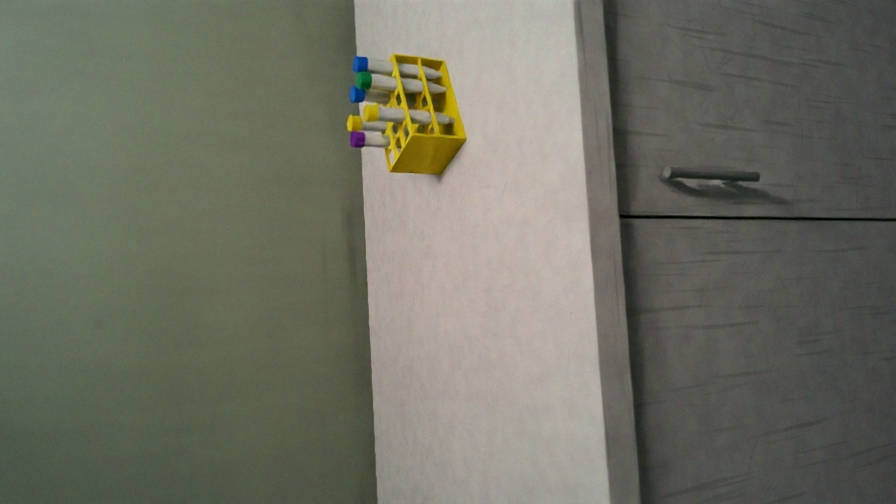

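>>> execute_actions(actions=[{"r2":{"base":{"translate_m":-0.18},"joints":{"lift_m":0.9,"wrist_pitch_rad":-0.4}}}], cameras=[])

>>> execute_actions(actions=[{"r2":{"joints":{"wrist_yaw_rad":0,"gripper_m":0.179}}}], cameras=[])

>>> execute_actions(actions=[{"r2":{"joints":{"wrist_pitch_rad":0,"lift_m":1.0,"head_tilt_rad":-0.7}}}], cameras=["r2_head_camera","r2_wrist_camera"])

Scene clock: 42.77 s.
r1.base_odometry: x=+0.000 y=+0.000 heading=+0.000 (m, m, rad; r1's odometry frame)
r1.turned_by_wheels: +0.000 (rad since the last result)
r1.turned_by_imu: +0.001 (rad since the last result)
r1.base_tilt: forward=+0.6 right=+1.5 (deg)
r1.lidar_m: 0.88 0.89 1.14 1.34 1.35 1.72 2.51 1.12 0.75 0.70 0.70 0.89
r1.head_depth_mm: 2588 2736 2938 3131 2677 1890 1468 / 2588 2697 2911 3097 2659 1890 1470 / 2552 2736 2879 3142 2645 1880 1456 / 2543 2711 2883 3061 2618 1875 1466 / 2509 2691 2800 1624 2631 1872 1455 / 2492 2693 2774 1425 2346 1516 1447 / 2413 2402 2235 1420 2228 1867 1457
r1.base_status: not commanded
r1.joint_positions: lift_m=+0.511 arm_m=+0.000 wrist_yaw_rad=+3.092 wrist_pitch_rad=-0.387 wrist_roll_rad=-0.020 gripper_m=+0.037 head_pan_rad=-3.133 head_tilt_rad=-0.296
r1.joint_status: not commanded
r1.motor_effort: left_wheel=+0(0) right_wheel=+0(0) lift_m=+31(32) arm_m=-2(1) wrist_yaw_rad=+0(1) wrist_pitch_rad=+7(7) wrist_roll_rad=+0(0) gripper_m=+1(1) head_pan_rad=-3(3) head_tilt_rad=-1(1) (%)
r1.hand_pose: x=-0.0099 y=+0.0827 z=+0.5305 quat_wxyz=(+0.152, +0.690, +0.121, +0.697) (m; r1's base frame)
r1.wrist_depth_mm: - - - - - - 881 / - - - - - - 885 / - - - - - - 905 / - - - - - - 892 / - 954 953 927 961 930 857 / 823 793 786 778 786 772 770 / 688 696 668 668 642 662 647
r2.base_odometry: x=-0.179 y=-0.850 heading=+0.000 (m, m, rad; r2's odometry frame)
r2.turned_by_wheels: +0.000 (rad since the last result)
r2.turned_by_imu: +0.000 (rad since the last result)
r2.base_tilt: forward=+1.2 right=+0.6 (deg)
r2.lidar_m: 1.02 1.03 1.29 2.59 2.61 1.74 1.59 0.90 0.59 0.55 0.56 0.71
r2.head_depth_mm: 1003 1090 1160 835 674 752 - / 985 1071 1149 837 657 740 832 / 978 1061 1143 833 657 733 810 / 962 1051 1126 799 658 722 783 / 956 1038 1113 825 651 707 795 / 948 1024 1110 848 637 703 801 / 938 1018 1095 853 639 691 787
r2.base_status: done
r2.joint_positions: lift_m=+0.899 arm_m=-0.002 wrist_yaw_rad=+2.833 wrist_pitch_rad=-0.419 wrist_roll_rad=+0.001 gripper_m=+0.037 head_pan_rad=-1.563 head_tilt_rad=-0.495
r2.joint_status: all done
r2.motor_effort: left_wheel=-4(15) right_wheel=+2(8) lift_m=+30(30) arm_m=-1(1) wrist_yaw_rad=+1(1) wrist_pitch_rad=+7(7) wrist_roll_rad=+0(0) gripper_m=+0(0) head_pan_rad=-4(3) head_tilt_rad=-3(2) (%)
r2.hand_pose: x=+0.0470 y=+0.0710 z=+0.9118 quat_wxyz=(+0.252, +0.706, +0.039, +0.661) (m; r2's base frame)
r2.wrist_depth_mm: - - - - - 973 773 / - - - - - - 801 / - - - - - - 831 / - - - - - - 869 / - - - - - - 900 / - - - - - - 921 / - - - - - - 977
pictures: none
No camera images: the call's "cameras" was empty. Leave "cameras" out to get every camera's image.

Scene clock: 45.20 s.
r1.base_odometry: x=+0.000 y=+0.000 heading=+0.000 (m, m, rad; r1's odometry frame)
r1.turned_by_wheels: +0.000 (rad since the last result)
r1.turned_by_imu: +0.000 (rad since the last result)
r1.base_tilt: forward=+0.6 right=+1.5 (deg)
r1.lidar_m: 0.88 0.89 1.14 1.33 1.35 1.71 2.51 1.12 0.75 0.69 0.71 0.89
r1.head_depth_mm: 2580 2746 2938 3095 2640 1891 1470 / 2589 2733 2901 3103 2662 1882 1460 / 2565 2724 2897 3117 2652 1882 1457 / 2529 2708 2832 3068 2619 1867 1450 / 2511 2700 2789 1611 2640 1868 1461 / 2513 2666 2752 1424 2332 1512 1457 / 2434 2401 2222 1423 2208 1867 1450
r1.base_status: not commanded
r1.joint_positions: lift_m=+0.511 arm_m=+0.000 wrist_yaw_rad=+3.092 wrist_pitch_rad=-0.387 wrist_roll_rad=-0.020 gripper_m=+0.037 head_pan_rad=-3.133 head_tilt_rad=-0.296
r1.joint_status: not commanded
r1.motor_effort: left_wheel=+0(0) right_wheel=+0(0) lift_m=+32(32) arm_m=-2(1) wrist_yaw_rad=+1(1) wrist_pitch_rad=+7(7) wrist_roll_rad=+0(0) gripper_m=+0(1) head_pan_rad=-3(3) head_tilt_rad=-2(3) (%)
r1.hand_pose: x=-0.0099 y=+0.0827 z=+0.5305 quat_wxyz=(+0.152, +0.690, +0.121, +0.697) (m; r1's base frame)
r1.wrist_depth_mm: - - - - - - 899 / - - - - - - 886 / - - - - - - 888 / - - - - - - 896 / - 992 924 919 950 947 892 / 810 793 798 753 774 751 760 / 678 681 643 660 654 656 660
r2.base_odometry: x=-0.179 y=-0.850 heading=+0.000 (m, m, rad; r2's odometry frame)
r2.turned_by_wheels: +0.000 (rad since the last result)
r2.turned_by_imu: +0.000 (rad since the last result)
r2.base_tilt: forward=+1.2 right=+0.8 (deg)
r2.lidar_m: 1.02 1.03 1.29 2.59 2.61 1.73 1.60 0.89 0.59 0.55 0.56 0.71
r2.head_depth_mm: 1001 1088 1156 833 675 738 - / 985 1070 1152 837 658 731 839 / 978 1063 1145 832 659 705 - / 965 1047 1120 798 659 714 805 / 958 1037 1119 823 651 698 822 / 948 1029 1109 848 638 703 800 / 938 1016 1092 854 638 691 789
r2.base_status: not commanded
r2.joint_positions: lift_m=+0.899 arm_m=-0.002 wrist_yaw_rad=+0.003 wrist_pitch_rad=-0.419 wrist_roll_rad=+0.001 gripper_m=+0.179 head_pan_rad=-1.563 head_tilt_rad=-0.495
r2.joint_status: all done
r2.motor_effort: left_wheel=-3(3) right_wheel=+2(2) lift_m=+30(30) arm_m=-1(1) wrist_yaw_rad=-3(2) wrist_pitch_rad=+6(7) wrist_roll_rad=+0(0) gripper_m=+1(84) head_pan_rad=-3(3) head_tilt_rad=-3(3) (%)
r2.hand_pose: x=-0.0209 y=-0.3668 z=+0.9118 quat_wxyz=(+0.692, +0.148, -0.691, -0.147) (m; r2's base frame)
r2.wrist_depth_mm: 732 766 769 802 851 872 829 / 550 524 496 479 458 439 425 / 339 331 318 321 331 343 361 / 298 309 350 369 389 411 434 / 351 365 387 411 432 458 485 / 388 422 436 464 500 529 574 / 453 475 499 536 579 628 699
pictures: none
No camera images: the call's "cameras" was empty. Leave "cameras" out to get every camera's image.

Scene clock: 46.93 s.
r1.base_odometry: x=+0.000 y=+0.000 heading=+0.000 (m, m, rad; r1's odometry frame)
r1.turned_by_wheels: +0.000 (rad since the last result)
r1.turned_by_imu: +0.000 (rad since the last result)
r1.base_tilt: forward=+0.6 right=+1.5 (deg)
r1.lidar_m: 0.88 0.90 1.13 1.33 1.35 1.71 2.51 1.12 0.75 0.70 0.71 0.90
r1.head_depth_mm: 2561 2760 2927 3099 2664 1883 1465 / 2602 2715 2906 3158 2652 1880 1468 / 2548 2739 2922 3075 2650 1880 1461 / 2539 2696 2864 3042 2630 1880 1464 / 2509 2694 2805 1618 2609 1882 1450 / 2500 2666 2761 1426 2357 1507 1454 / 2398 2412 2246 1424 2222 1864 1454
r1.base_status: not commanded
r1.joint_positions: lift_m=+0.511 arm_m=+0.000 wrist_yaw_rad=+3.092 wrist_pitch_rad=-0.387 wrist_roll_rad=-0.020 gripper_m=+0.037 head_pan_rad=-3.133 head_tilt_rad=-0.296
r1.joint_status: not commanded
r1.motor_effort: left_wheel=+0(0) right_wheel=+0(0) lift_m=+31(32) arm_m=-1(1) wrist_yaw_rad=+0(1) wrist_pitch_rad=+7(7) wrist_roll_rad=+0(0) gripper_m=+1(1) head_pan_rad=-3(3) head_tilt_rad=-1(1) (%)
r1.hand_pose: x=-0.0099 y=+0.0827 z=+0.5305 quat_wxyz=(+0.152, +0.690, +0.121, +0.697) (m; r1's base frame)
r1.wrist_depth_mm: - - - - - - 849 / - - - - - - 879 / - - - - - - 918 / - - - - - - 903 / - 950 935 952 943 947 881 / 803 811 781 772 790 748 782 / 693 679 652 659 650 667 643
r2.base_odometry: x=-0.179 y=-0.850 heading=+0.000 (m, m, rad; r2's odometry frame)
r2.turned_by_wheels: +0.000 (rad since the last result)
r2.turned_by_imu: +0.000 (rad since the last result)
r2.base_tilt: forward=+1.2 right=+0.8 (deg)
r2.lidar_m: 1.02 1.03 1.29 2.59 2.61 1.74 1.60 0.89 0.60 0.55 0.56 0.71
r2.head_depth_mm: 1003 1095 838 - - - 1144 / 997 1081 888 - - - 1134 / 983 1067 889 - - - 1146 / 976 1048 772 654 782 957 1170 / 960 1057 808 657 756 940 1150 / 956 1046 816 658 751 922 1153 / 949 1040 818 635 738 903 1131
r2.base_status: not commanded
r2.joint_positions: lift_m=+0.999 arm_m=-0.002 wrist_yaw_rad=+0.003 wrist_pitch_rad=-0.022 wrist_roll_rad=+0.001 gripper_m=+0.179 head_pan_rad=-1.563 head_tilt_rad=-0.691
r2.joint_status: all done
r2.motor_effort: left_wheel=-4(3) right_wheel=+2(2) lift_m=+30(30) arm_m=-1(1) wrist_yaw_rad=-3(3) wrist_pitch_rad=+7(9) wrist_roll_rad=+0(0) gripper_m=+1(1) head_pan_rad=-3(3) head_tilt_rad=-4(19) (%)
r2.hand_pose: x=-0.0208 y=-0.3982 z=+1.1085 quat_wxyz=(+0.707, +0.009, -0.707, -0.007) (m; r2's base frame)
r2.wrist_depth_mm: 784 807 829 870 922 957 - / 798 819 858 885 955 967 - / 809 847 886 912 945 - - / 831 860 911 940 - - - / 837 876 799 621 742 778 700 / 568 549 537 522 514 488 507 / 398 396 403 397 387 382 377
pictures: r2_head_camera (sideways: a quarter turn clockwise sets it upright), r2_wrist_camera
Images, in order (width x height): r2_head_camera 896x504, r2_wrist_camera 644x364.

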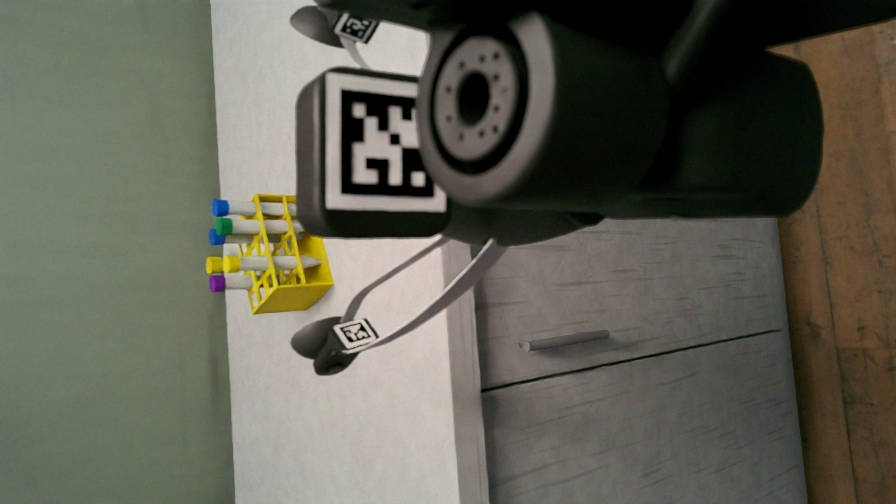

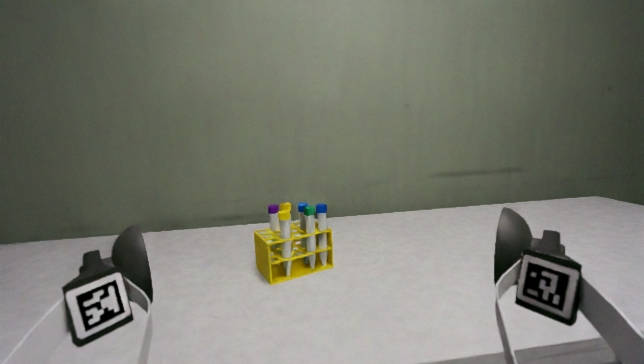

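>>> execute_actions(actions=[{"r2":{"base":{"translate_m":0.05},"joints":{"lift_m":0.87,"arm_m":0.3}}}], cameras=["r2_wrist_camera"])

Scene clock: 53.60 s.
r1.base_odometry: x=+0.000 y=+0.000 heading=+0.000 (m, m, rad; r1's odometry frame)
r1.turned_by_wheels: +0.000 (rad since the last result)
r1.turned_by_imu: +0.001 (rad since the last result)
r1.base_tilt: forward=+0.5 right=+1.5 (deg)
r1.lidar_m: 0.88 0.90 1.14 1.33 1.35 1.71 2.50 1.12 0.75 0.69 0.70 0.90
r1.head_depth_mm: 2586 2728 2933 3166 2665 1894 1469 / 2566 2745 2906 3137 2642 1877 1461 / 2558 2708 2895 3097 2636 1877 1465 / 2530 2708 2854 3052 2639 1885 1463 / 2531 2667 2828 1625 2616 1875 1457 / 2533 2677 2755 1427 2345 1514 1456 / 2425 2427 2228 1424 2209 1857 1446
r1.base_status: not commanded
r1.joint_positions: lift_m=+0.511 arm_m=+0.000 wrist_yaw_rad=+3.092 wrist_pitch_rad=-0.387 wrist_roll_rad=-0.020 gripper_m=+0.037 head_pan_rad=-3.133 head_tilt_rad=-0.296
r1.joint_status: not commanded
r1.motor_effort: left_wheel=+0(1) right_wheel=+0(0) lift_m=+32(32) arm_m=-2(1) wrist_yaw_rad=+0(0) wrist_pitch_rad=+7(7) wrist_roll_rad=+0(0) gripper_m=+1(0) head_pan_rad=-3(3) head_tilt_rad=-2(1) (%)
r1.hand_pose: x=-0.0099 y=+0.0827 z=+0.5305 quat_wxyz=(+0.152, +0.690, +0.121, +0.697) (m; r1's base frame)
r1.wrist_depth_mm: - - - - - - 877 / - - - - - - 880 / - - - - - - 882 / - - - - - - 917 / - 965 954 918 962 898 876 / 787 788 796 760 786 763 749 / 676 666 655 666 655 661 652
r2.base_odometry: x=-0.129 y=-0.850 heading=+0.000 (m, m, rad; r2's odometry frame)
r2.turned_by_wheels: +0.000 (rad since the last result)
r2.turned_by_imu: -0.001 (rad since the last result)
r2.base_tilt: forward=+1.4 right=+0.8 (deg)
r2.lidar_m: 0.97 0.98 1.23 2.54 2.62 1.79 1.65 0.89 0.59 0.55 0.55 0.70
r2.head_depth_mm: 1005 1087 835 - 826 1037 1168 / 990 1075 887 694 792 987 1160 / 978 1059 - 693 777 967 1167 / 969 1054 771 652 765 944 1149 / 960 1056 810 655 749 926 1146 / 953 1043 813 634 742 911 1147 / 942 1033 815 634 731 890 1132
r2.base_status: done
r2.joint_positions: lift_m=+0.871 arm_m=+0.300 wrist_yaw_rad=+0.001 wrist_pitch_rad=-0.021 wrist_roll_rad=+0.001 gripper_m=+0.179 head_pan_rad=-1.563 head_tilt_rad=-0.692
r2.joint_status: all done
r2.motor_effort: left_wheel=-4(7) right_wheel=+2(8) lift_m=+11(29) arm_m=+5(6) wrist_yaw_rad=-1(3) wrist_pitch_rad=+7(7) wrist_roll_rad=+0(0) gripper_m=+0(0) head_pan_rad=-3(3) head_tilt_rad=-4(5) (%)
r2.hand_pose: x=-0.0211 y=-0.7002 z=+0.9797 quat_wxyz=(+0.707, +0.008, -0.707, -0.007) (m; r2's base frame)
r2.wrist_depth_mm: 526 543 568 590 616 644 678 / 541 557 580 605 639 673 697 / 553 575 598 623 658 682 720 / 564 592 607 252 657 678 629 / 452 474 349 257 351 397 357 / 310 278 261 248 261 248 261 / - 201 205 202 197 195 187
pictures: r2_wrist_camera
Images, in order (width x height): r2_wrist_camera 644x364.

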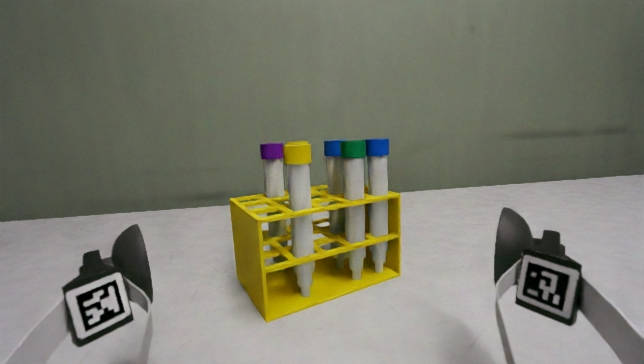

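Good. Extend and grip.

>>> execute_actions(actions=[{"r2":{"joints":{"arm_m":0.46,"lift_m":0.86}}}], cameras=[])

>>> execute_actions(actions=[{"r2":{"joints":{"gripper_m":0.05}}}], cameras=["r2_wrist_camera","r2_head_camera"])

Scene clock: 60.03 s.
r1.base_odometry: x=+0.000 y=+0.000 heading=+0.000 (m, m, rad; r1's odometry frame)
r1.turned_by_wheels: +0.000 (rad since the last result)
r1.turned_by_imu: +0.000 (rad since the last result)
r1.base_tilt: forward=+0.6 right=+1.5 (deg)
r1.lidar_m: 0.88 0.89 1.13 1.33 1.35 1.71 2.51 1.11 0.75 0.70 0.71 0.90
r1.head_depth_mm: 2597 2744 2913 3094 2672 1900 1466 / 2609 2724 2916 3132 2653 1893 1461 / 2547 2703 2874 3124 2662 1884 1456 / 2549 2695 2876 3062 2641 1874 1467 / 2550 2677 2796 1618 2600 1873 1444 / 2500 2658 2762 1434 2350 1512 1454 / 2405 2407 2208 1421 2225 1856 1449
r1.base_status: not commanded
r1.joint_positions: lift_m=+0.511 arm_m=+0.000 wrist_yaw_rad=+3.092 wrist_pitch_rad=-0.387 wrist_roll_rad=-0.020 gripper_m=+0.037 head_pan_rad=-3.133 head_tilt_rad=-0.296
r1.joint_status: not commanded
r1.motor_effort: left_wheel=+0(1) right_wheel=+0(0) lift_m=+31(32) arm_m=-1(2) wrist_yaw_rad=+0(1) wrist_pitch_rad=+7(7) wrist_roll_rad=+0(0) gripper_m=+1(0) head_pan_rad=-3(3) head_tilt_rad=-2(1) (%)
r1.hand_pose: x=-0.0099 y=+0.0827 z=+0.5305 quat_wxyz=(+0.152, +0.690, +0.121, +0.697) (m; r1's base frame)
r1.wrist_depth_mm: - - - - - - 852 / - - - - - - 884 / - - - - - - 894 / - - - - - - 915 / - 954 946 944 990 898 898 / 799 821 780 759 787 764 758 / 685 699 661 666 653 663 653
r2.base_odometry: x=-0.129 y=-0.850 heading=+0.000 (m, m, rad; r2's odometry frame)
r2.turned_by_wheels: +0.000 (rad since the last result)
r2.turned_by_imu: -0.001 (rad since the last result)
r2.base_tilt: forward=+1.3 right=+0.7 (deg)
r2.lidar_m: 0.97 0.98 1.23 2.54 2.63 1.79 1.65 0.89 0.59 0.55 0.55 0.70
r2.head_depth_mm: 997 1087 839 - - 1020 1167 / 990 1083 - 675 790 986 1171 / 979 1073 - 650 776 968 1175 / 969 1056 771 655 766 948 1152 / 956 1056 810 655 747 925 1147 / 950 1043 814 634 741 910 1152 / 938 1031 819 636 730 892 1125
r2.base_status: not commanded
r2.joint_positions: lift_m=+0.861 arm_m=+0.460 wrist_yaw_rad=+0.001 wrist_pitch_rad=-0.021 wrist_roll_rad=+0.001 gripper_m=+0.179 head_pan_rad=-1.563 head_tilt_rad=-0.692
r2.joint_status: all done
r2.motor_effort: left_wheel=-4(4) right_wheel=+2(2) lift_m=+12(14) arm_m=+5(3) wrist_yaw_rad=-1(1) wrist_pitch_rad=+7(7) wrist_roll_rad=+0(0) gripper_m=+0(1) head_pan_rad=-3(3) head_tilt_rad=-4(4) (%)
r2.hand_pose: x=-0.0211 y=-0.8602 z=+0.9697 quat_wxyz=(+0.707, +0.008, -0.707, -0.007) (m; r2's base frame)
r2.wrist_depth_mm: 397 410 428 441 460 485 511 / 406 418 436 457 477 496 521 / 414 429 441 459 115 512 536 / 428 441 127 127 117 522 552 / 430 441 131 118 118 121 329 / 286 110 98 87 111 126 240 / - 176 81 94 117 139 172
pictures: none
No camera images: the call's "cameras" was empty. Leave "cameras" out to get every camera's image.

Scene clock: 61.80 s.
r1.base_odometry: x=+0.000 y=+0.000 heading=+0.000 (m, m, rad; r1's odometry frame)
r1.turned_by_wheels: +0.000 (rad since the last result)
r1.turned_by_imu: +0.000 (rad since the last result)
r1.base_tilt: forward=+0.5 right=+1.6 (deg)
r1.lidar_m: 0.88 0.89 1.13 1.33 1.35 1.71 2.50 1.12 0.75 0.70 0.71 0.90
r1.head_depth_mm: 2580 2748 2933 3108 2653 1877 1463 / 2567 2734 2905 3118 2651 1890 1466 / 2552 2711 2872 3149 2646 1875 1464 / 2526 2707 2851 3063 2640 1879 1454 / 2542 2672 2821 1623 2644 1866 1457 / 2502 2665 2722 1426 2323 1519 1449 / 2442 2407 2230 1425 2204 1866 1445
r1.base_status: not commanded
r1.joint_positions: lift_m=+0.511 arm_m=+0.000 wrist_yaw_rad=+3.092 wrist_pitch_rad=-0.387 wrist_roll_rad=-0.020 gripper_m=+0.037 head_pan_rad=-3.133 head_tilt_rad=-0.296
r1.joint_status: not commanded
r1.motor_effort: left_wheel=+0(1) right_wheel=+0(0) lift_m=+31(31) arm_m=-1(1) wrist_yaw_rad=-1(1) wrist_pitch_rad=+7(7) wrist_roll_rad=+0(0) gripper_m=+1(1) head_pan_rad=-3(3) head_tilt_rad=-2(1) (%)
r1.hand_pose: x=-0.0099 y=+0.0827 z=+0.5305 quat_wxyz=(+0.152, +0.690, +0.121, +0.697) (m; r1's base frame)
r1.wrist_depth_mm: - - - - - - 891 / - - - - - - 916 / - - - - - - 898 / - - - - - - 904 / - 952 947 921 943 901 892 / 808 800 788 790 785 769 764 / 684 704 669 678 653 654 656
r2.base_odometry: x=-0.129 y=-0.850 heading=+0.000 (m, m, rad; r2's odometry frame)
r2.turned_by_wheels: +0.000 (rad since the last result)
r2.turned_by_imu: +0.000 (rad since the last result)
r2.base_tilt: forward=+1.1 right=+0.8 (deg)
r2.lidar_m: 0.97 0.98 1.22 2.54 2.62 1.78 1.65 0.88 0.59 0.55 0.55 0.70
r2.head_depth_mm: 998 1086 835 - - 1020 1160 / 993 1078 - 674 789 983 1166 / 981 1061 - 650 776 965 1169 / 969 1059 771 654 763 946 1143 / 964 1057 814 656 747 924 1148 / 950 1042 814 634 743 906 1147 / 936 1034 818 634 730 892 1133
r2.base_status: not commanded
r2.joint_positions: lift_m=+0.861 arm_m=+0.460 wrist_yaw_rad=+0.001 wrist_pitch_rad=-0.021 wrist_roll_rad=+0.001 gripper_m=+0.052 head_pan_rad=-1.563 head_tilt_rad=-0.692
r2.joint_status: all done
r2.motor_effort: left_wheel=-3(3) right_wheel=+2(2) lift_m=+12(12) arm_m=+5(5) wrist_yaw_rad=-1(1) wrist_pitch_rad=+7(7) wrist_roll_rad=+0(0) gripper_m=-41(98) head_pan_rad=-3(3) head_tilt_rad=-3(5) (%)
r2.hand_pose: x=-0.0211 y=-0.8602 z=+0.9697 quat_wxyz=(+0.707, +0.008, -0.707, -0.007) (m; r2's base frame)
r2.wrist_depth_mm: 396 407 428 443 462 485 505 / 406 422 438 454 477 501 525 / 414 428 445 461 131 508 539 / 426 439 451 89 117 519 548 / 428 408 142 91 119 132 328 / 269 115 115 92 124 137 234 / 198 184 81 100 124 163 175
pictures: r2_head_camera (sideways: a quarter turn clockwise sets it upright), r2_wrist_camera
Images, in order (width x height): r2_head_camera 896x504, r2_wrist_camera 644x364.

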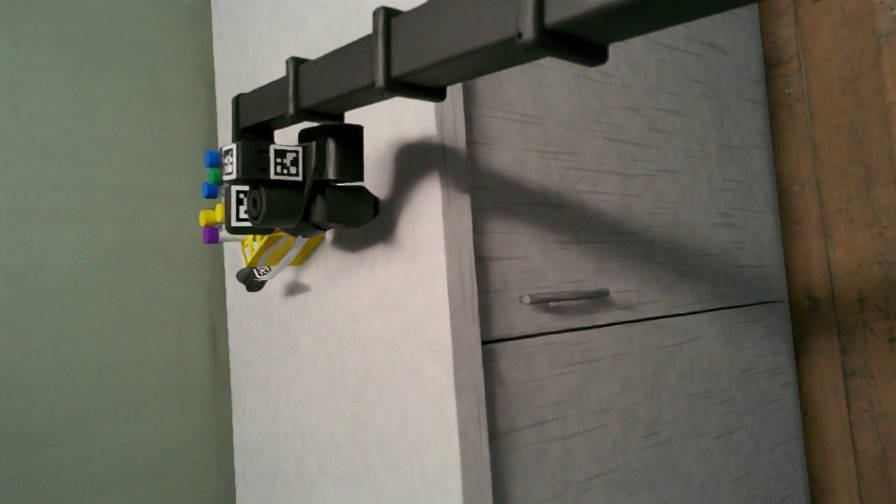

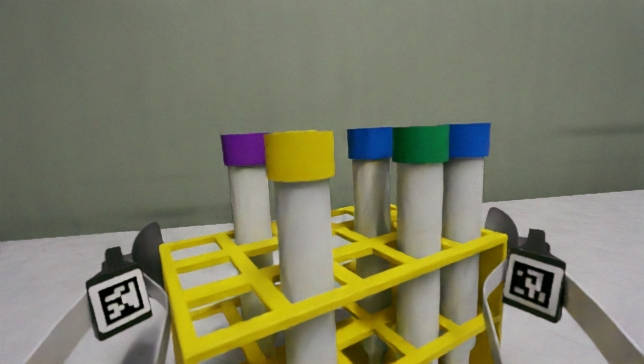

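>>> execute_actions(actions=[{"r2":{"joints":{"lift_m":0.92,"arm_m":0.0}},"r1":{"joints":{"head_pan_rad":1.57,"lift_m":0.28}}}], cameras=["r1_nav_camera","r2_wrist_camera"])

Scene clock: 69.50 s.
r1.base_odometry: x=+0.000 y=+0.000 heading=+0.000 (m, m, rad; r1's odometry frame)
r1.turned_by_wheels: +0.000 (rad since the last result)
r1.turned_by_imu: +0.001 (rad since the last result)
r1.base_tilt: forward=+0.6 right=+1.6 (deg)
r1.lidar_m: 0.88 0.89 1.13 1.33 1.35 1.72 2.51 1.12 0.75 0.70 0.71 0.90
r1.head_depth_mm: 1161 1235 1315 1410 1518 1645 1463 / 1153 1228 1304 1399 1497 1625 1469 / 1146 1220 1292 1390 1495 1618 1457 / 1130 1209 1289 1371 1474 1594 1464 / 1129 1197 1275 1360 1459 1585 1463 / 1122 1186 1265 1350 1446 1559 1446 / 1109 1180 1251 1338 1430 1541 1453
r1.base_status: not commanded
r1.joint_positions: lift_m=+0.280 arm_m=+0.000 wrist_yaw_rad=+3.092 wrist_pitch_rad=-0.388 wrist_roll_rad=-0.020 gripper_m=+0.037 head_pan_rad=+1.563 head_tilt_rad=-0.296
r1.joint_status: all done
r1.motor_effort: left_wheel=+0(0) right_wheel=+0(0) lift_m=+21(29) arm_m=-1(2) wrist_yaw_rad=+1(0) wrist_pitch_rad=+7(7) wrist_roll_rad=+0(0) gripper_m=+0(1) head_pan_rad=+3(31) head_tilt_rad=-3(0) (%)
r1.hand_pose: x=-0.0099 y=+0.0827 z=+0.2999 quat_wxyz=(+0.153, +0.690, +0.121, +0.697) (m; r1's base frame)
r1.wrist_depth_mm: - - - - - - 886 / - - - - - - 924 / - - - - - - 894 / 811 783 - 751 763 750 734 / 633 620 635 606 628 597 583 / 523 523 520 513 - 492 489 / 451 - - - 415 433 421
r2.base_odometry: x=-0.129 y=-0.850 heading=+0.000 (m, m, rad; r2's odometry frame)
r2.turned_by_wheels: +0.000 (rad since the last result)
r2.turned_by_imu: -0.001 (rad since the last result)
r2.base_tilt: forward=+1.2 right=+0.7 (deg)
r2.lidar_m: 0.97 0.98 1.22 2.54 2.62 1.79 1.65 0.88 0.59 0.55 0.55 0.70
r2.head_depth_mm: 1002 1085 799 672 761 - - / 993 1075 801 399 781 - - / 978 1063 805 378 - - - / 970 1058 806 408 766 971 1148 / 961 1051 812 660 750 929 1149 / 948 1040 815 634 740 909 1155 / 937 1032 820 638 731 892 1130
r2.base_status: not commanded
r2.joint_positions: lift_m=+0.919 arm_m=+0.000 wrist_yaw_rad=+0.001 wrist_pitch_rad=-0.029 wrist_roll_rad=+0.001 gripper_m=+0.091 head_pan_rad=-1.563 head_tilt_rad=-0.692
r2.joint_status: all done
r2.on_its_own: gripper_m is held at +0.090, not at your +0.050, by its stall guard, which is still easing
r2.motor_effort: left_wheel=-3(3) right_wheel=+2(2) lift_m=+31(31) arm_m=-5(9) wrist_yaw_rad=-2(2) wrist_pitch_rad=+10(10) wrist_roll_rad=+0(0) gripper_m=-27(34) head_pan_rad=-3(3) head_tilt_rad=-3(4) (%)
r2.hand_pose: x=-0.0211 y=-0.4008 z=+1.0266 quat_wxyz=(+0.707, +0.011, -0.707, -0.010) (m; r2's base frame)
r2.wrist_depth_mm: 771 800 825 862 883 924 - / 796 833 846 880 936 959 - / 797 828 860 888 131 - - / 836 860 772 89 125 749 827 / 595 608 144 91 119 133 475 / 394 116 113 92 122 137 358 / 297 292 81 101 124 374 395
pictures: r1_nav_camera (sideways: a quarter turn counterclockwise sets it upright), r2_wrist_camera
Images, in order (width x height): r1_nav_camera 672x504, r2_wrist_camera 644x364.

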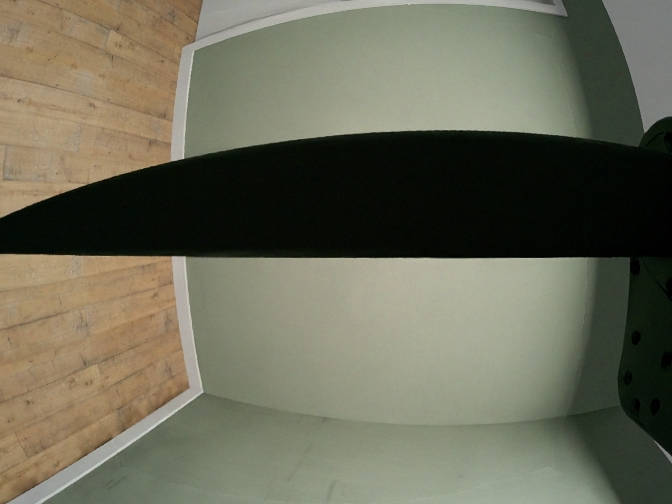

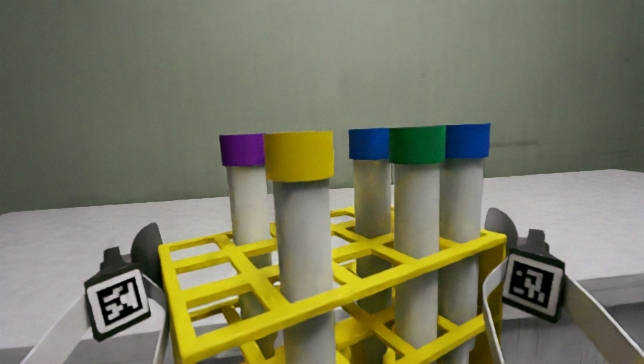

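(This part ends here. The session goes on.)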